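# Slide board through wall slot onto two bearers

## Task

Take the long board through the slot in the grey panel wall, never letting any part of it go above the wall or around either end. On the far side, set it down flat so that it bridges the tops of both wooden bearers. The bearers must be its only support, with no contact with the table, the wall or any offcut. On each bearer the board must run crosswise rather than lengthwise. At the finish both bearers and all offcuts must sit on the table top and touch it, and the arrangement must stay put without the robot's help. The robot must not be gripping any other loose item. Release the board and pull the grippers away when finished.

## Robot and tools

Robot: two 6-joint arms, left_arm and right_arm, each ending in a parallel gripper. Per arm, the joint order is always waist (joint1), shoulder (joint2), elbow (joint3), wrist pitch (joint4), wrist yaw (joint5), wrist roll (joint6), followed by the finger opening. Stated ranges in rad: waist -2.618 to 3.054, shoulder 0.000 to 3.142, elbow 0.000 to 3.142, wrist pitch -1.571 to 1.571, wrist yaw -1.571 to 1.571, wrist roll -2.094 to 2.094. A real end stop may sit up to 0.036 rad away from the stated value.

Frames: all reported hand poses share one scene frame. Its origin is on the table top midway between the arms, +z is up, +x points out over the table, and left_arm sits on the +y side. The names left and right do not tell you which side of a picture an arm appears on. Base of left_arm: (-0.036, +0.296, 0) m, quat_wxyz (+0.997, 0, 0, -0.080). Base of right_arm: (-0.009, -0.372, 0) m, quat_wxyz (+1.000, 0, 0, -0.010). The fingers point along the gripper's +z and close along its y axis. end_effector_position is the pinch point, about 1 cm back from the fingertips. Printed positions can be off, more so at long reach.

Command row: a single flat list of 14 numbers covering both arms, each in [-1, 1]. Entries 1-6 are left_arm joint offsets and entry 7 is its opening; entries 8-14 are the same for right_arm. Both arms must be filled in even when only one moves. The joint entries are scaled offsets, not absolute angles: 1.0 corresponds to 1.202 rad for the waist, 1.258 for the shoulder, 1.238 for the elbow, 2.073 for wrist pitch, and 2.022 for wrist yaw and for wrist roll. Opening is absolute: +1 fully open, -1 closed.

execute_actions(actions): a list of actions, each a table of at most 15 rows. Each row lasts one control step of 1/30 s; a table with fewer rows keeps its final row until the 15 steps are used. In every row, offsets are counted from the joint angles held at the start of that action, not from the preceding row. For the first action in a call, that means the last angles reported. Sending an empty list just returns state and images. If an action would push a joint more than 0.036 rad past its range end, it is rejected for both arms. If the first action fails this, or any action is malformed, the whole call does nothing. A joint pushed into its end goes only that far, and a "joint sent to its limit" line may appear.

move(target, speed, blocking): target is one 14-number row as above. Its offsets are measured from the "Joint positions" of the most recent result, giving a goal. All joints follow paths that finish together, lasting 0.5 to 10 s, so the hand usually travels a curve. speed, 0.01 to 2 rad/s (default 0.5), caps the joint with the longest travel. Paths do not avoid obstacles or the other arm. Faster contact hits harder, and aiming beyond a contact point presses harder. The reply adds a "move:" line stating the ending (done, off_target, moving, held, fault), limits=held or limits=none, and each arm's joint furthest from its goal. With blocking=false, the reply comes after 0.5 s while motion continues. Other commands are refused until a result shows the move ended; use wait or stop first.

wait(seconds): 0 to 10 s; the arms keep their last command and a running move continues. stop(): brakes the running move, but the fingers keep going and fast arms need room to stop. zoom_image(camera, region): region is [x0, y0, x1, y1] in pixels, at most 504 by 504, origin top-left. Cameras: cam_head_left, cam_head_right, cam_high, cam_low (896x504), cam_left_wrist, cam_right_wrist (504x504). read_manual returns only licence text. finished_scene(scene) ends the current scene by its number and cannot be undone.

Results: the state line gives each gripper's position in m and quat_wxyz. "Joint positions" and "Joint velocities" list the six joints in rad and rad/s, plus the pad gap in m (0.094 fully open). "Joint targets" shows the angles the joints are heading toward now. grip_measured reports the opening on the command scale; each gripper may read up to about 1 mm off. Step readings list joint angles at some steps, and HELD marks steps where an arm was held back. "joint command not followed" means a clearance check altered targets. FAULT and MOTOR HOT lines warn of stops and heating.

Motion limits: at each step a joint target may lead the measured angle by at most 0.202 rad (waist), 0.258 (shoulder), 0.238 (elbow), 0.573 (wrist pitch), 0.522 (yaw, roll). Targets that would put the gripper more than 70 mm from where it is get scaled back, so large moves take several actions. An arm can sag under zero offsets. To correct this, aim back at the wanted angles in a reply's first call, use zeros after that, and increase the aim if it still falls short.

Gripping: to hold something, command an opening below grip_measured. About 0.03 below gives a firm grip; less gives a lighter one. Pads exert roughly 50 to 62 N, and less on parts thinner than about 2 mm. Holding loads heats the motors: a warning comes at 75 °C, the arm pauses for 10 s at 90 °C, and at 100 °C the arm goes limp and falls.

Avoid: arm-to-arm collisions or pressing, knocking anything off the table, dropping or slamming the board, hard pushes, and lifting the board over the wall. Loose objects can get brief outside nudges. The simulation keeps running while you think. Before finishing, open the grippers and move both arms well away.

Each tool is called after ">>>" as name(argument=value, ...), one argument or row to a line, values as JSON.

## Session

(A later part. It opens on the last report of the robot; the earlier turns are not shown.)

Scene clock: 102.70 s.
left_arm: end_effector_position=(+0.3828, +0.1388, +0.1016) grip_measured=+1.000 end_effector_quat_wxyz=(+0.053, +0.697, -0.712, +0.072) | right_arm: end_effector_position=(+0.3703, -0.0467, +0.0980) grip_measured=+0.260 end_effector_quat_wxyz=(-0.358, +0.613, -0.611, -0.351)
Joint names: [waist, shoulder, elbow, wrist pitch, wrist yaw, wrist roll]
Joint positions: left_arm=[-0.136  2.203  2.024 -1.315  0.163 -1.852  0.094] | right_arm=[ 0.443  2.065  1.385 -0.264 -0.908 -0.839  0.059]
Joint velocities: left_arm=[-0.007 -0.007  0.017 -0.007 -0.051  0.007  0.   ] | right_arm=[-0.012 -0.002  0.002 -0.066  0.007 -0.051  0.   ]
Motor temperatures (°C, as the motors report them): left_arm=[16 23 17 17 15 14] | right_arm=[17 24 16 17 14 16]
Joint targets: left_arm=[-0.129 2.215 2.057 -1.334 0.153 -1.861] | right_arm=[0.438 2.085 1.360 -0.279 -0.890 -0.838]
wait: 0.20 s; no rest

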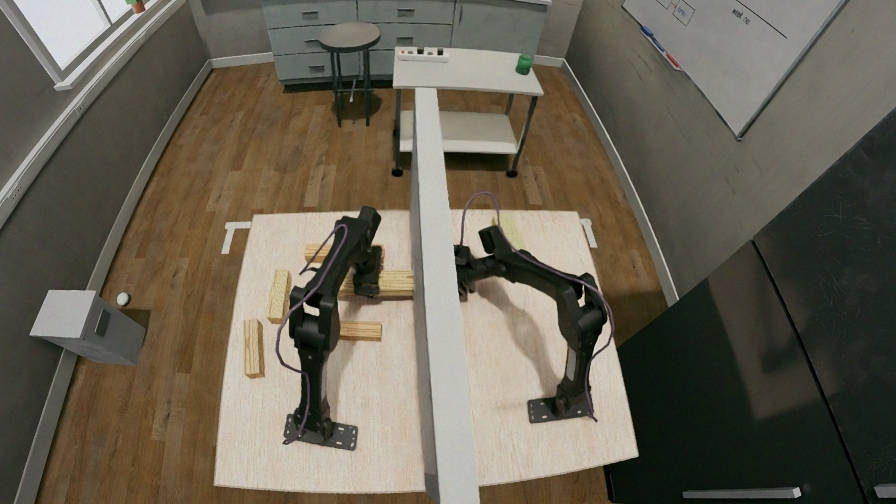

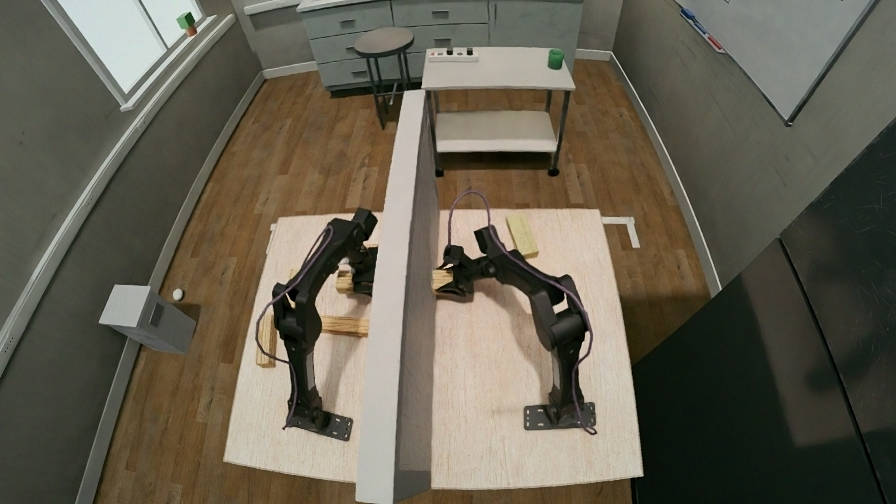

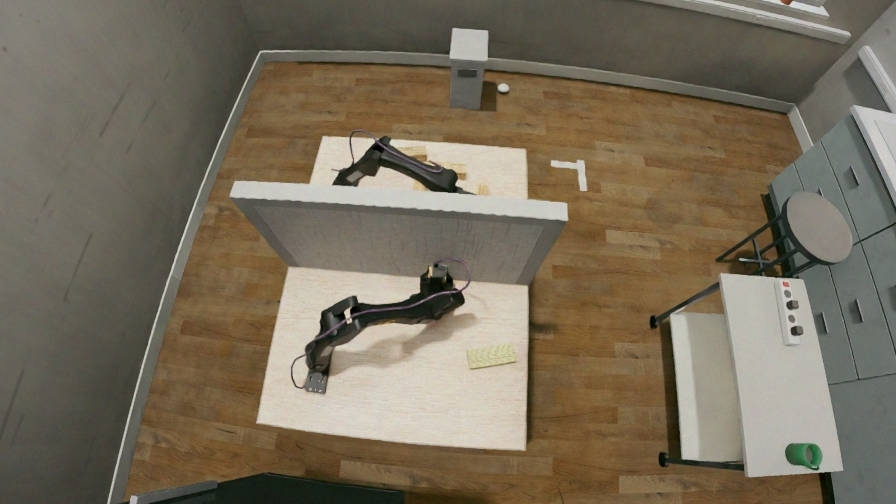

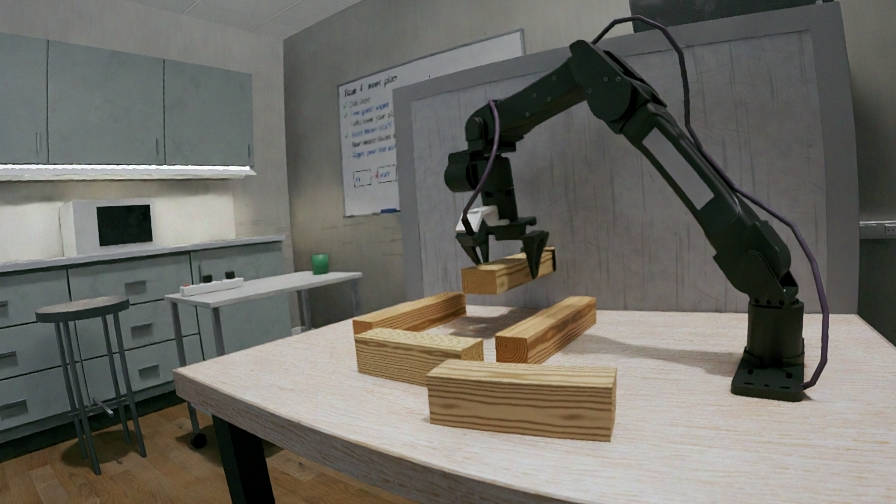

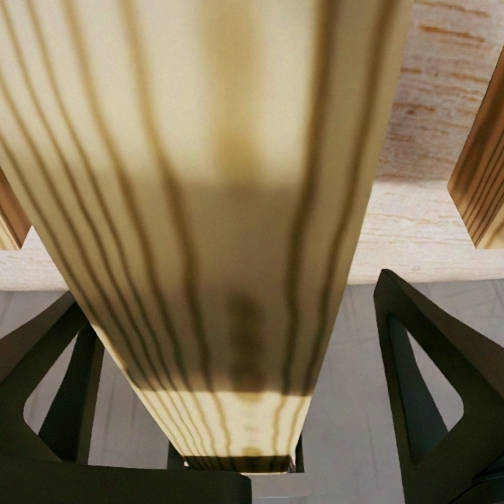

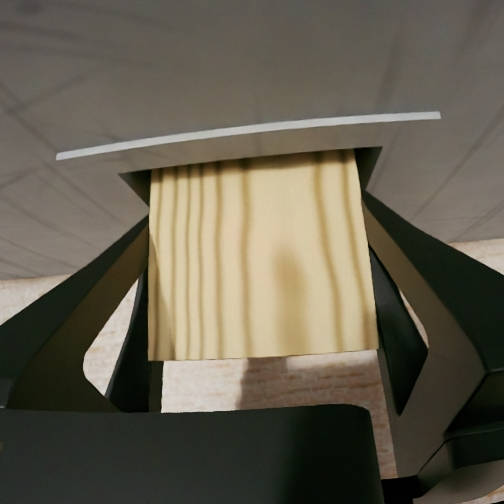

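>>> execute_actions(
  actions=[
    [[-0.0009,0.0126,0.0307,-0.0114,-0.0089,-0.0136,1,-0.004,0.0159,-0.0202,-0.0072,0.0089,0.0005,0.15],[-0.0033,0.0142,0.0328,-0.0124,-0.0089,-0.0180,1,-0.004,0.0159,-0.0202,-0.0072,0.0089,0.0005,0.15],[-0.0071,0.0167,0.0361,-0.0136,-0.0089,-0.0228,1,-0.004,0.0159,-0.0202,-0.0072,0.0089,0.0005,0.15],[-0.0120,0.0199,0.0403,-0.0148,-0.0089,-0.0279,1,-0.004,0.0159,-0.0202,-0.0072,0.0089,0.0005,0.15],[-0.0177,0.0236,0.0452,-0.0161,-0.0089,-0.0330,1,-0.004,0.0159,-0.0202,-0.0072,0.0089,0.0005,0.15],[-0.0240,0.0278,0.0506,-0.0173,-0.0089,-0.0381,1,-0.004,0.0159,-0.0202,-0.0072,0.0089,0.0005,0.15],[-0.0307,0.0322,0.0563,-0.0185,-0.0089,-0.0429,1,-0.004,0.0159,-0.0202,-0.0072,0.0089,0.0005,0.15],[-0.0375,0.0366,0.0622,-0.0195,-0.0089,-0.0473,1,-0.004,0.0159,-0.0202,-0.0072,0.0089,0.0005,0.15],[-0.0442,0.0410,0.0679,-0.0204,-0.0089,-0.0510,1,-0.004,0.0159,-0.0202,-0.0072,0.0089,0.0005,0.15],[-0.0505,0.0452,0.0733,-0.0211,-0.0089,-0.0539,1,-0.004,0.0159,-0.0202,-0.0072,0.0089,0.0005,0.15],[-0.0562,0.0489,0.0782,-0.0215,-0.0089,-0.0557,1,-0.004,0.0159,-0.0202,-0.0072,0.0089,0.0005,0.15],[-0.0611,0.0521,0.0824,-0.0217,-0.0089,-0.0564,1,-0.004,0.0159,-0.0202,-0.0072,0.0089,0.0005,0.15],[-0.0649,0.0546,0.0857,-0.0217,-0.0089,-0.0564,1,-0.004,0.0159,-0.0202,-0.0072,0.0089,0.0005,0.15],[-0.0673,0.0562,0.0878,-0.0217,-0.0089,-0.0564,1,-0.004,0.0159,-0.0202,-0.0072,0.0089,0.0005,0.15],[-0.0682,0.0568,0.0885,-0.0217,-0.0089,-0.0564,1,-0.004,0.0159,-0.0202,-0.0072,0.0089,0.0005,0.15]],
  ],
)

>>> wait(
  seconds=0.4,
)

Scene clock: 103.77 s.
left_arm: end_effector_position=(+0.3807, +0.1048, +0.0970) grip_measured=+1.000 end_effector_quat_wxyz=(+0.057, +0.705, -0.704, +0.066) | right_arm: end_effector_position=(+0.3703, -0.0467, +0.0980) grip_measured=+0.260 end_effector_quat_wxyz=(-0.358, +0.613, -0.611, -0.351)
Joint names: [waist, shoulder, elbow, wrist pitch, wrist yaw, wrist roll]
Joint positions: left_arm=[-0.211  2.259  2.099 -1.334  0.157 -1.949  0.094] | right_arm=[ 0.443  2.065  1.385 -0.264 -0.908 -0.839  0.059]
Joint velocities: left_arm=[-0.188  0.066  0.051 -0.007 -0.022 -0.125  0.   ] | right_arm=[ 0.007 -0.007  0.022  0.051  0.007  0.022 -0.001]
Motor temperatures (°C, as the motors report them): left_arm=[16 23 17 17 15 14] | right_arm=[17 24 16 17 14 16]
Joint targets: left_arm=[-0.218 2.275 2.134 -1.360 0.145 -1.966] | right_arm=[0.438 2.085 1.360 -0.279 -0.890 -0.838]
Step readings (joint positions):
0: left_arm=[-0.136 2.203 2.025 -1.315 0.163 -1.856] | right_arm=[0.443 2.065 1.385 -0.264 -0.908 -0.839]
1: left_arm=[-0.136 2.203 2.025 -1.316 0.163 -1.859] | right_arm=[0.443 2.065 1.385 -0.264 -0.908 -0.839]
2: left_arm=[-0.136 2.203 2.025 -1.316 0.162 -1.864] | right_arm=[0.443 2.065 1.385 -0.264 -0.908 -0.839]
4: left_arm=[-0.136 2.207 2.033 -1.322 0.161 -1.876] | right_arm=[0.443 2.065 1.385 -0.264 -0.908 -0.839]
8: left_arm=[-0.150 2.224 2.060 -1.329 0.158 -1.908] | right_arm=[0.443 2.065 1.385 -0.264 -0.908 -0.839]
15: Joint positions above

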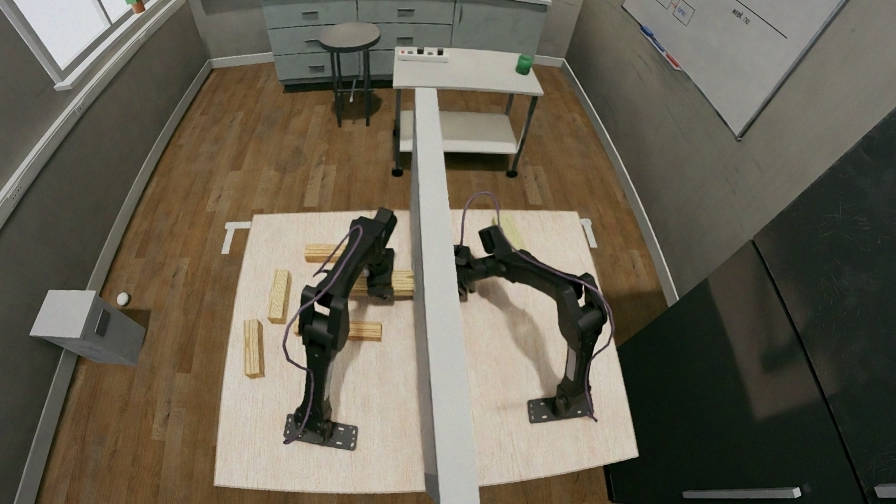

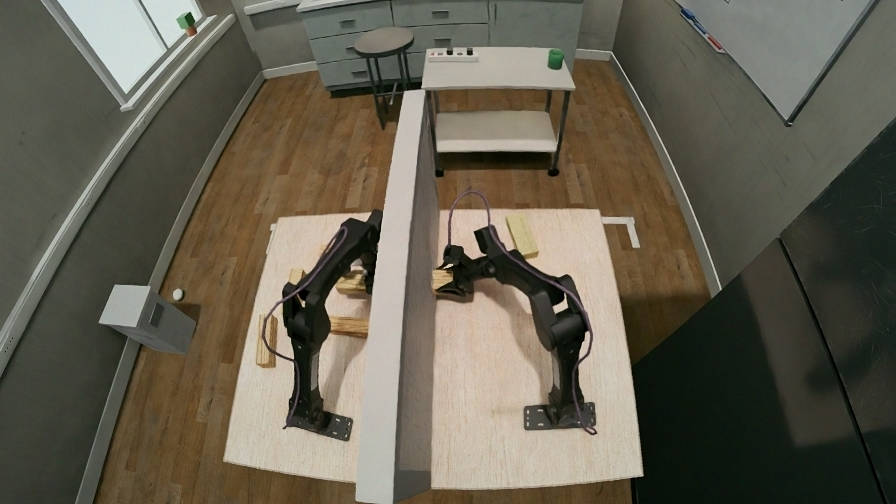

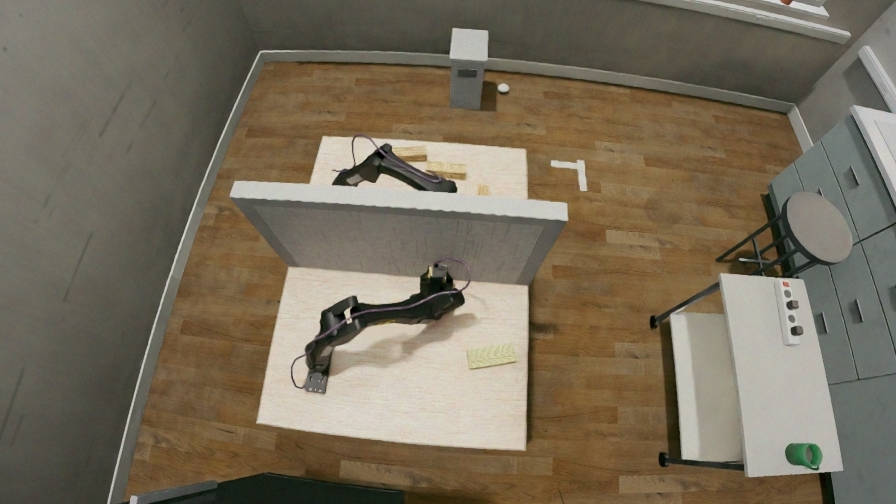

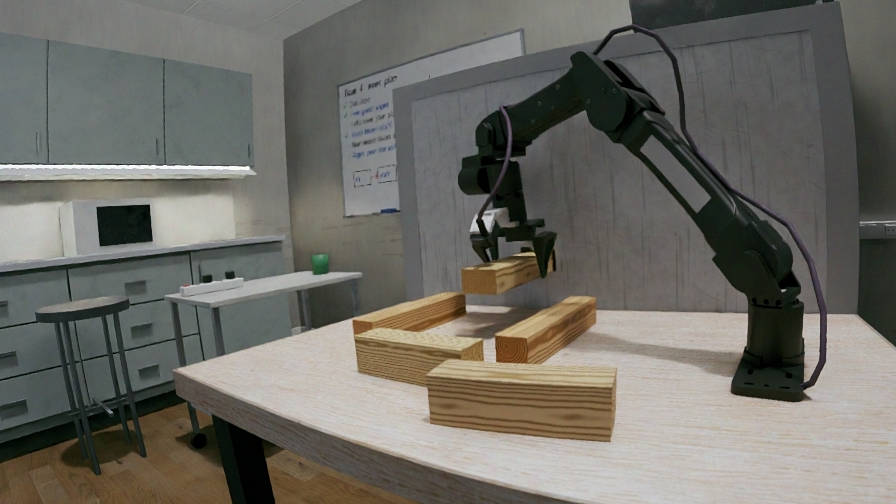

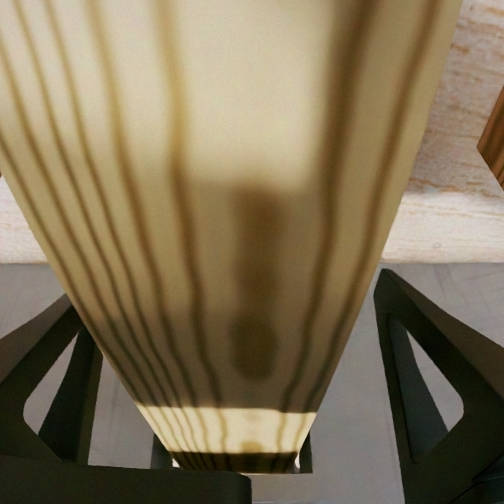

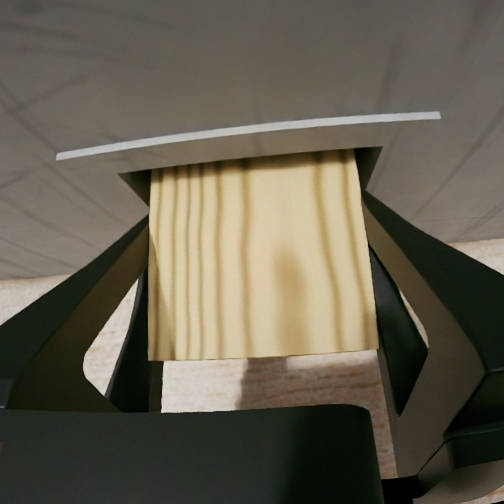

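Scene clock: 104.17 s.
left_arm: end_effector_position=(+0.3784, +0.1007, +0.0959) grip_measured=+1.000 end_effector_quat_wxyz=(+0.058, +0.705, -0.704, +0.063) | right_arm: end_effector_position=(+0.3703, -0.0467, +0.0980) grip_measured=+0.260 end_effector_quat_wxyz=(-0.358, +0.613, -0.611, -0.351)
Joint names: [waist, shoulder, elbow, wrist pitch, wrist yaw, wrist roll]
Joint positions: left_arm=[-0.221  2.264  2.103 -1.339  0.157 -1.96   0.094] | right_arm=[ 0.443  2.065  1.385 -0.264 -0.908 -0.839  0.059]
Joint velocities: left_arm=[ 0.007 -0.002 -0.017 -0.051  0.022 -0.007  0.   ] | right_arm=[-0.007 -0.007  0.002 -0.007  0.022 -0.007 -0.001]
Motor temperatures (°C, as the motors report them): left_arm=[16 23 17 17 15 14] | right_arm=[17 24 16 17 14 16]
Joint targets: left_arm=[-0.218 2.275 2.134 -1.360 0.145 -1.966] | right_arm=[0.438 2.085 1.360 -0.279 -0.890 -0.838]
wait: 0.40 s; no rest

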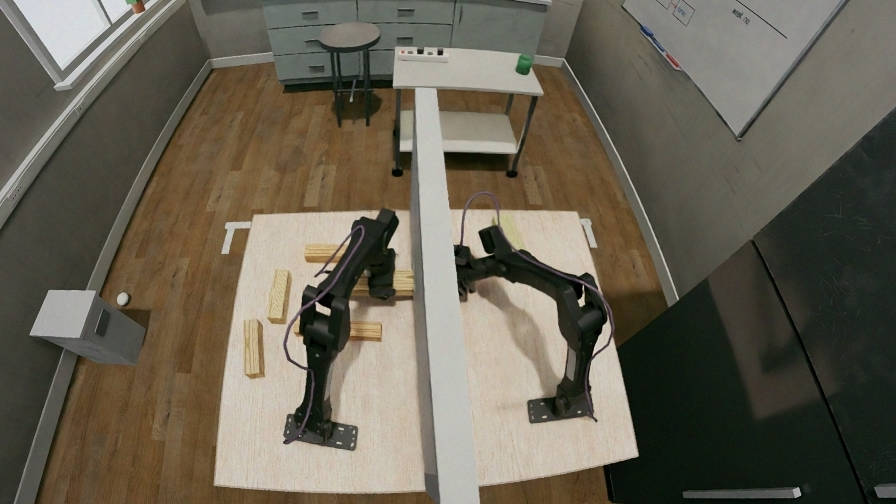

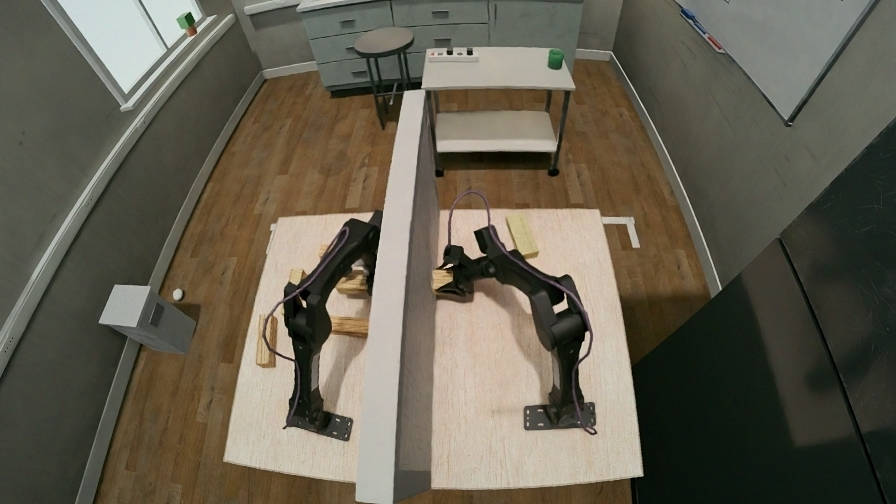

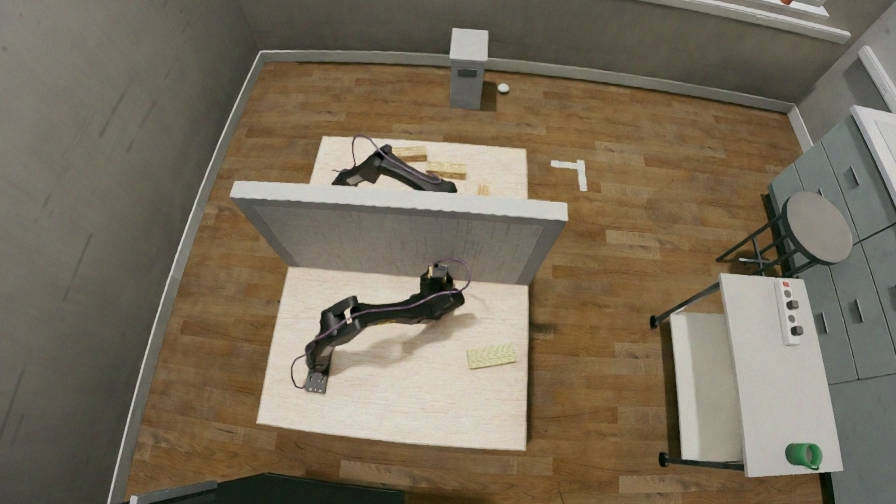

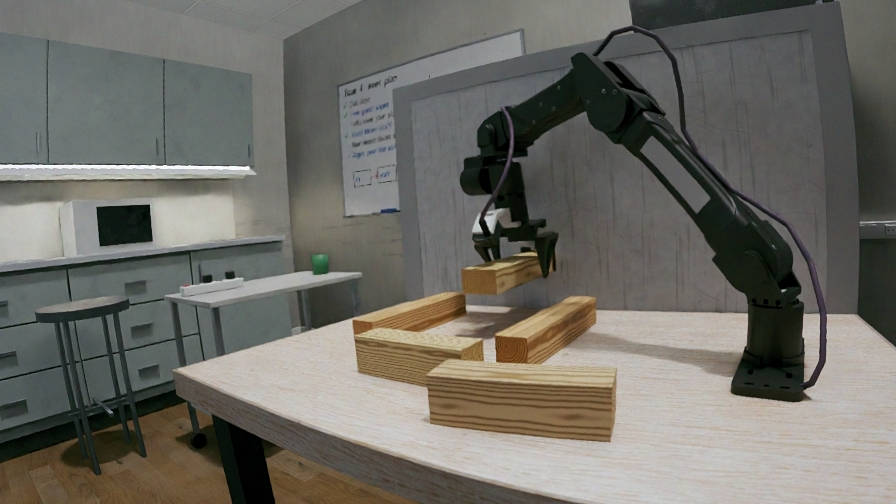

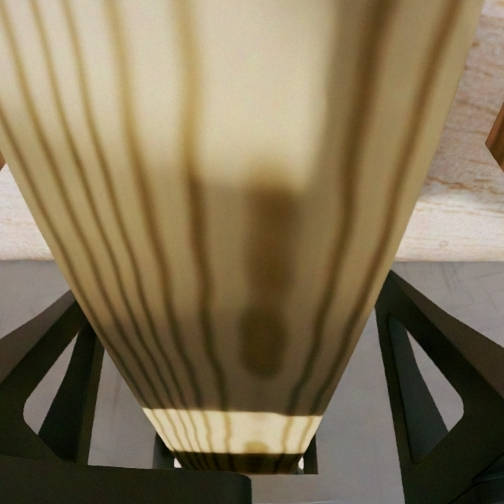

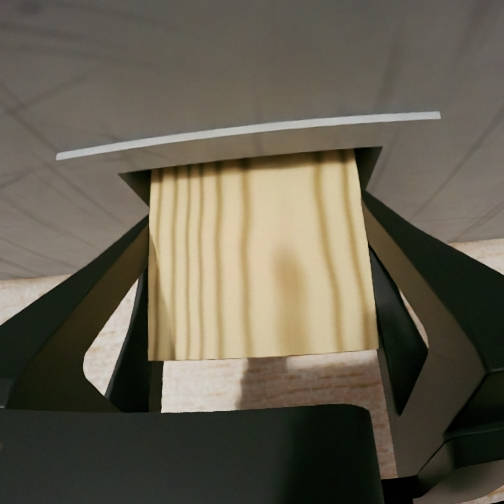

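>>> execute_actions(
  actions=[
    [[0.0025,-0.012,0.0323,-0.0072,-0.002,-0.002,0.4,-0.004,0.0159,-0.0202,-0.0072,0.0089,0.0005,0.15],[0.0025,-0.012,0.0323,-0.0072,-0.002,-0.002,0.4,-0.004,0.0159,-0.0202,-0.0072,0.0089,0.0005,0.15],[0.0025,-0.012,0.0323,-0.0072,-0.002,-0.002,0.4,-0.004,0.0159,-0.0202,-0.0072,0.0089,0.0005,0.15],[0.0025,-0.012,0.0323,-0.0072,-0.002,-0.002,0.4,-0.004,0.0159,-0.0202,-0.0072,0.0089,0.0005,0.15],[0.0025,-0.012,0.0323,-0.0072,-0.002,-0.002,0.4,-0.004,0.0159,-0.0202,-0.0072,0.0089,0.0005,0.15],[0.0025,-0.012,0.0323,-0.0072,-0.002,-0.002,0.34,-0.004,0.0159,-0.0202,-0.0072,0.0089,0.0005,0.15],[0.0025,-0.012,0.0323,-0.0072,-0.002,-0.002,0.3,-0.004,0.0159,-0.0202,-0.0072,0.0089,0.0005,0.15],[0.0025,-0.012,0.0323,-0.0072,-0.002,-0.002,0.27,-0.004,0.0159,-0.0202,-0.0072,0.0089,0.0005,0.15],[0.0025,-0.012,0.0323,-0.0072,-0.002,-0.002,0.24,-0.004,0.0159,-0.0202,-0.0072,0.0089,0.0005,0.15],[0.0025,-0.012,0.0323,-0.0072,-0.002,-0.002,0.21,-0.004,0.0159,-0.0202,-0.0072,0.0089,0.0005,0.15],[0.0025,-0.012,0.0323,-0.0072,-0.002,-0.002,0.18,-0.004,0.0159,-0.0202,-0.0072,0.0089,0.0005,0.15],[0.0025,-0.012,0.0323,-0.0072,-0.002,-0.002,0.15,-0.004,0.0159,-0.0202,-0.0072,0.0089,0.0005,0.15]],
  ],
)

Scene clock: 105.23 s.
left_arm: end_effector_position=(+0.3761, +0.1011, +0.0958) grip_measured=+0.255 end_effector_quat_wxyz=(+0.062, +0.706, -0.703, +0.059) | right_arm: end_effector_position=(+0.3704, -0.0468, +0.0979) grip_measured=+0.260 end_effector_quat_wxyz=(-0.357, +0.612, -0.612, -0.351)
Joint names: [waist, shoulder, elbow, wrist pitch, wrist yaw, wrist roll]
Joint positions: left_arm=[-0.221  2.264  2.103 -1.348  0.16  -1.963  0.059] | right_arm=[ 0.443  2.065  1.385 -0.264 -0.907 -0.835  0.059]
Joint velocities: left_arm=[-0.007 -0.012  0.007  0.022  0.022  0.037 -0.001] | right_arm=[-0.002 -0.002  0.007  0.066  0.051  0.007  0.   ]
Motor temperatures (°C, as the motors report them): left_arm=[16 23 17 17 15 14] | right_arm=[17 24 16 17 14 16]
Joint targets: left_arm=[-0.218 2.249 2.143 -1.354 0.153 -1.964] | right_arm=[0.438 2.085 1.360 -0.279 -0.890 -0.838]
Step readings (joint positions):
0: left_arm=[-0.221 2.264 2.103 -1.339 0.157 -1.961] | right_arm=[0.443 2.065 1.385 -0.264 -0.908 -0.839]
1: left_arm=[-0.221 2.264 2.103 -1.339 0.157 -1.961] | right_arm=[0.443 2.065 1.385 -0.264 -0.908 -0.839]
2: left_arm=[-0.221 2.264 2.103 -1.339 0.157 -1.961] | right_arm=[0.443 2.065 1.385 -0.264 -0.908 -0.839]
4: left_arm=[-0.221 2.264 2.103 -1.339 0.157 -1.961] | right_arm=[0.443 2.065 1.385 -0.264 -0.908 -0.839]
8: left_arm=[-0.221 2.264 2.103 -1.348 0.159 -1.961] | right_arm=[0.443 2.065 1.385 -0.264 -0.908 -0.838]
15: Joint positions above

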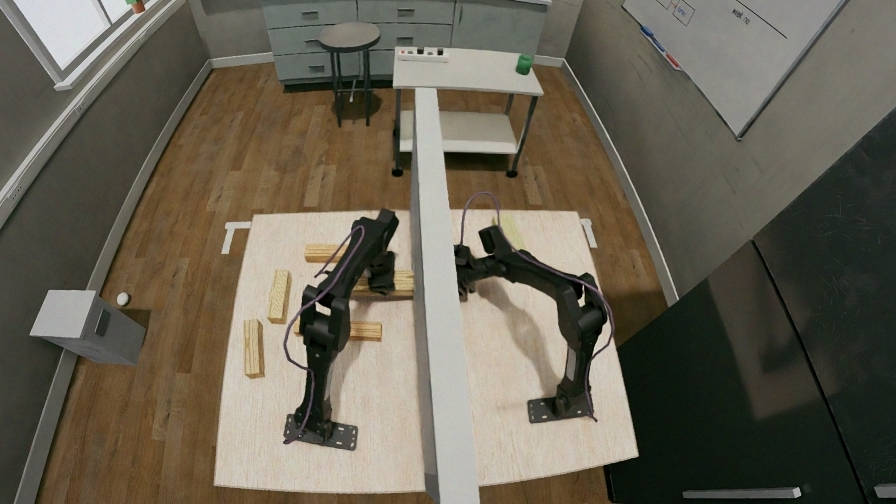

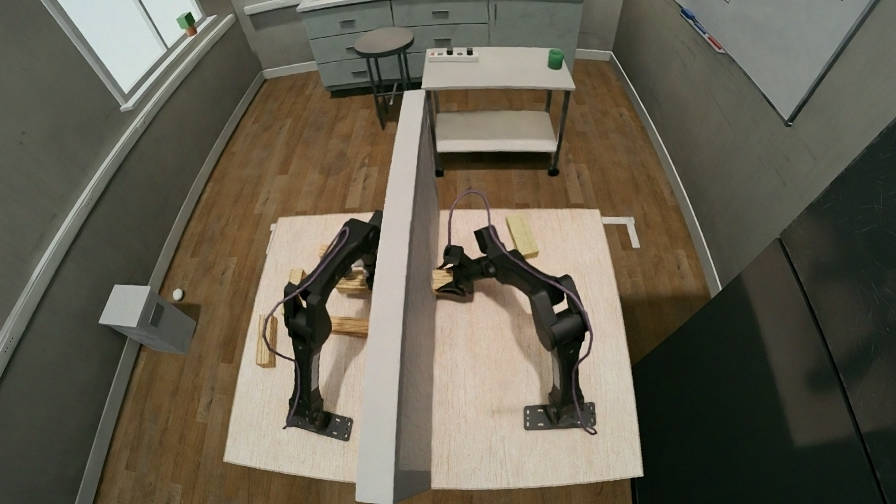

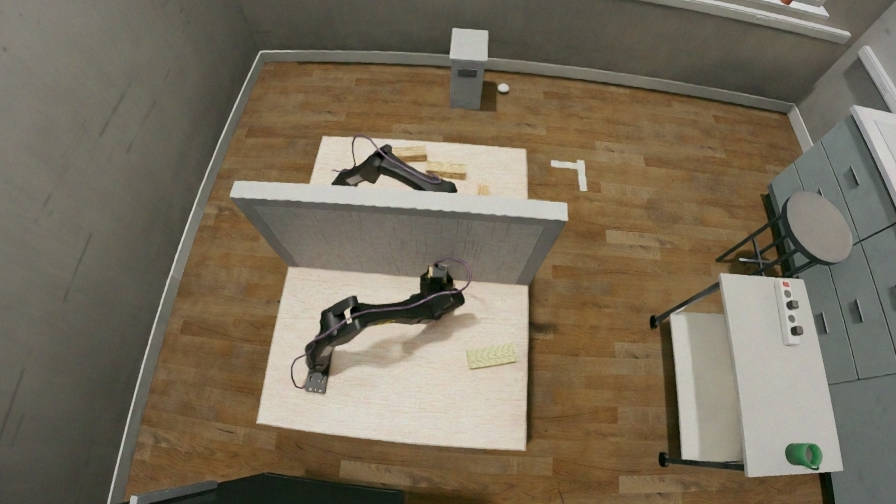

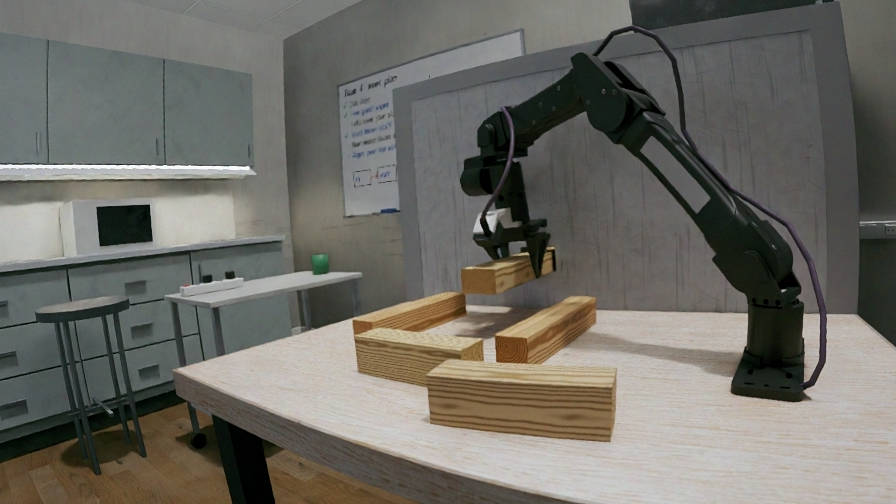

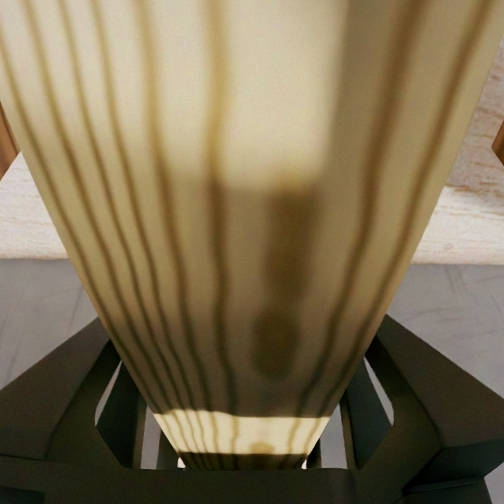

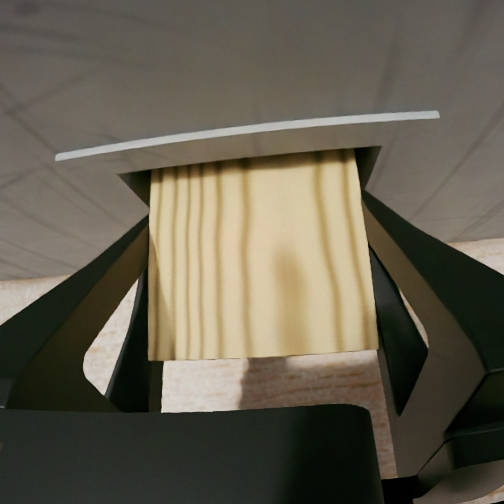

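>>> execute_actions(
  actions=[
    [[0.0025,-0.02,0.0323,-0.003,0.002,0,0.15,-0.004,0.008,-0.008,0,0,0,0.22],[0.0025,-0.02,0.0323,-0.003,0.002,0,0.15,-0.004,0.004,0,0.002,-0.005,0,0.27],[0.0025,-0.02,0.0323,-0.003,0.002,0,0.15,-0.004,0,0.008,0.0024,-0.0099,0,0.33],[0.0025,-0.02,0.0323,-0.003,0.002,0,0.15,-0.004,0,0.008,0.0024,-0.0099,0,0.5],[0.0025,-0.02,0.0323,-0.003,0.002,0,0.15,-0.004,0,0.008,0.0024,-0.0099,0,1]],
  ],
)

Scene clock: 106.73 s.
left_arm: end_effector_position=(+0.3761, +0.1010, +0.0959) grip_measured=+0.255 end_effector_quat_wxyz=(+0.062, +0.706, -0.703, +0.059) | right_arm: end_effector_position=(+0.3704, -0.0465, +0.0983) grip_measured=+1.000 end_effector_quat_wxyz=(-0.358, +0.612, -0.611, -0.352)
Joint names: [waist, shoulder, elbow, wrist pitch, wrist yaw, wrist roll]
Joint positions: left_arm=[-0.221  2.264  2.103 -1.348  0.16  -1.963  0.059] | right_arm=[ 0.443  2.065  1.385 -0.262 -0.909 -0.835  0.094]
Joint velocities: left_arm=[-0.007  0.007  0.002  0.037  0.037 -0.007  0.001] | right_arm=[ 0.007  0.007  0.002  0.022 -0.022  0.066  0.   ]
Motor temperatures (°C, as the motors report them): left_arm=[16 23 17 17 15 14] | right_arm=[17 24 16 17 14 16]
Joint targets: left_arm=[-0.218 2.239 2.143 -1.354 0.163 -1.963] | right_arm=[0.438 2.065 1.395 -0.259 -0.927 -0.836]
Step readings (joint positions):
0: left_arm=[-0.221 2.264 2.103 -1.348 0.160 -1.963] | right_arm=[0.443 2.065 1.385 -0.264 -0.907 -0.835]
1: left_arm=[-0.221 2.264 2.103 -1.348 0.160 -1.963] | right_arm=[0.443 2.065 1.385 -0.263 -0.908 -0.835]
2: left_arm=[-0.221 2.264 2.103 -1.348 0.160 -1.963] | right_arm=[0.443 2.065 1.385 -0.263 -0.908 -0.835]
4: left_arm=[-0.221 2.264 2.103 -1.348 0.160 -1.963] | right_arm=[0.443 2.065 1.385 -0.262 -0.909 -0.835]
8: left_arm=[-0.221 2.264 2.103 -1.348 0.160 -1.963] | right_arm=[0.443 2.065 1.385 -0.262 -0.909 -0.835]
15: Joint positions above

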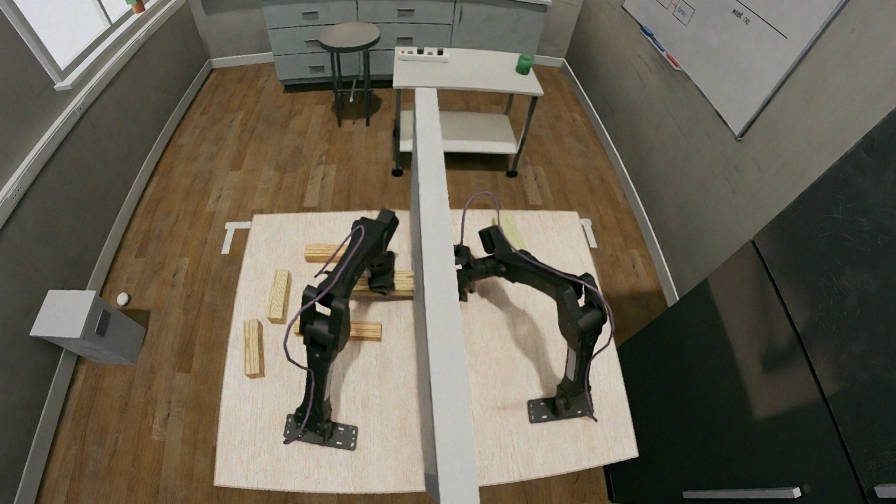

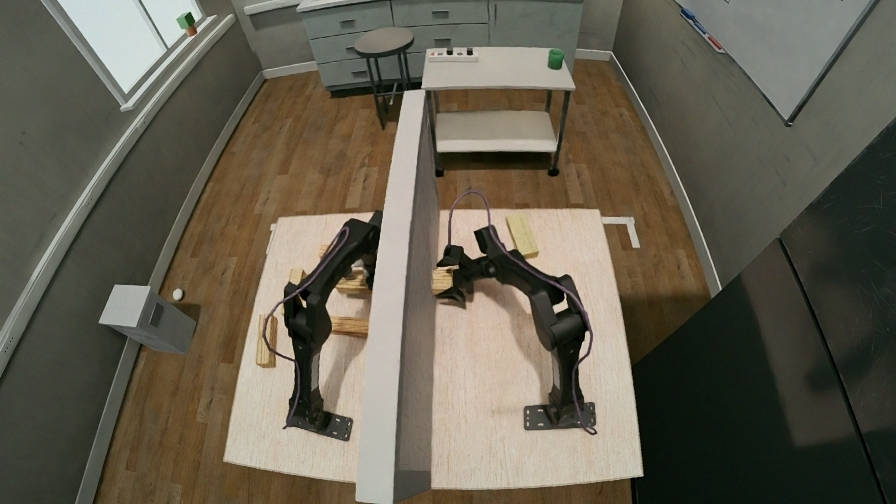

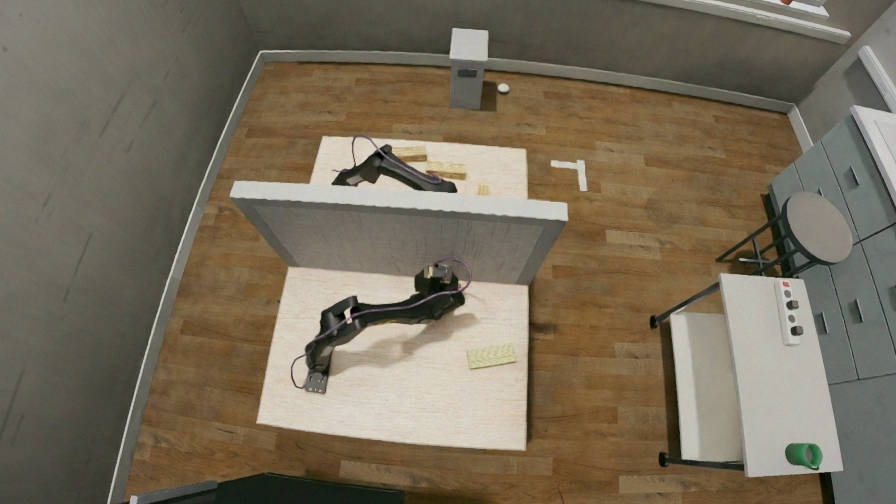

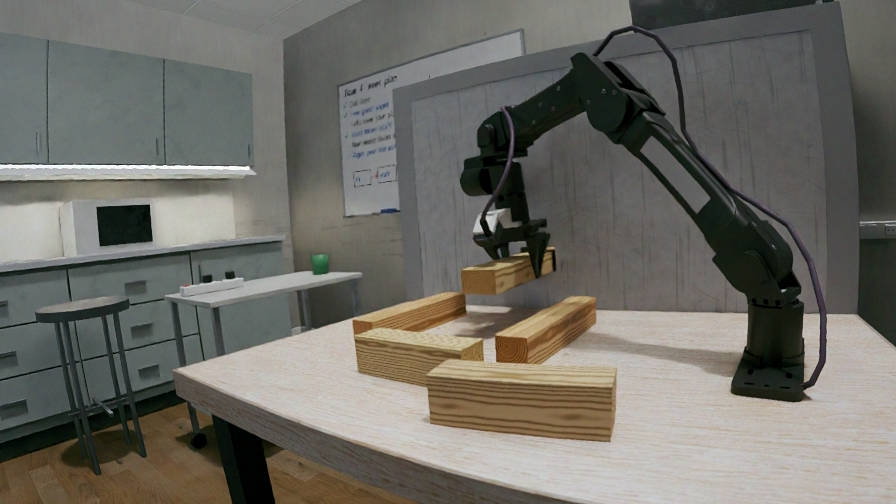

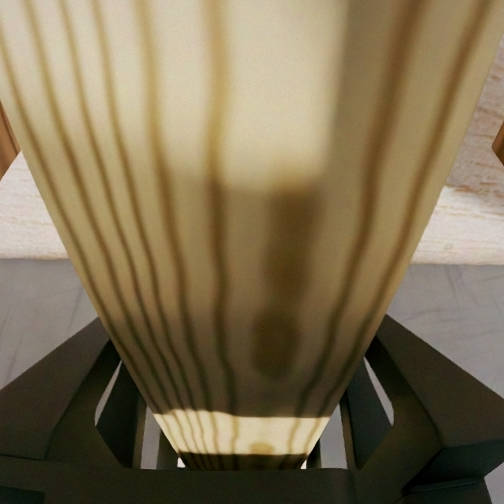

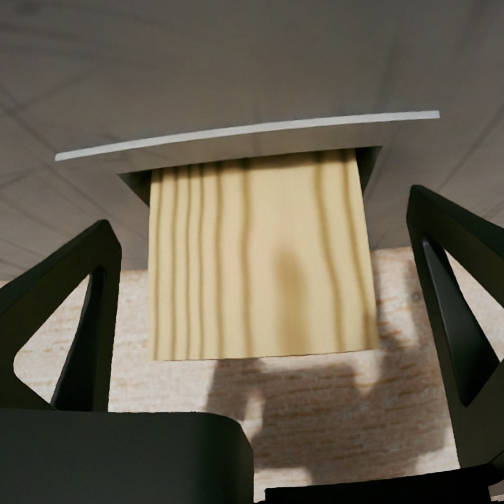

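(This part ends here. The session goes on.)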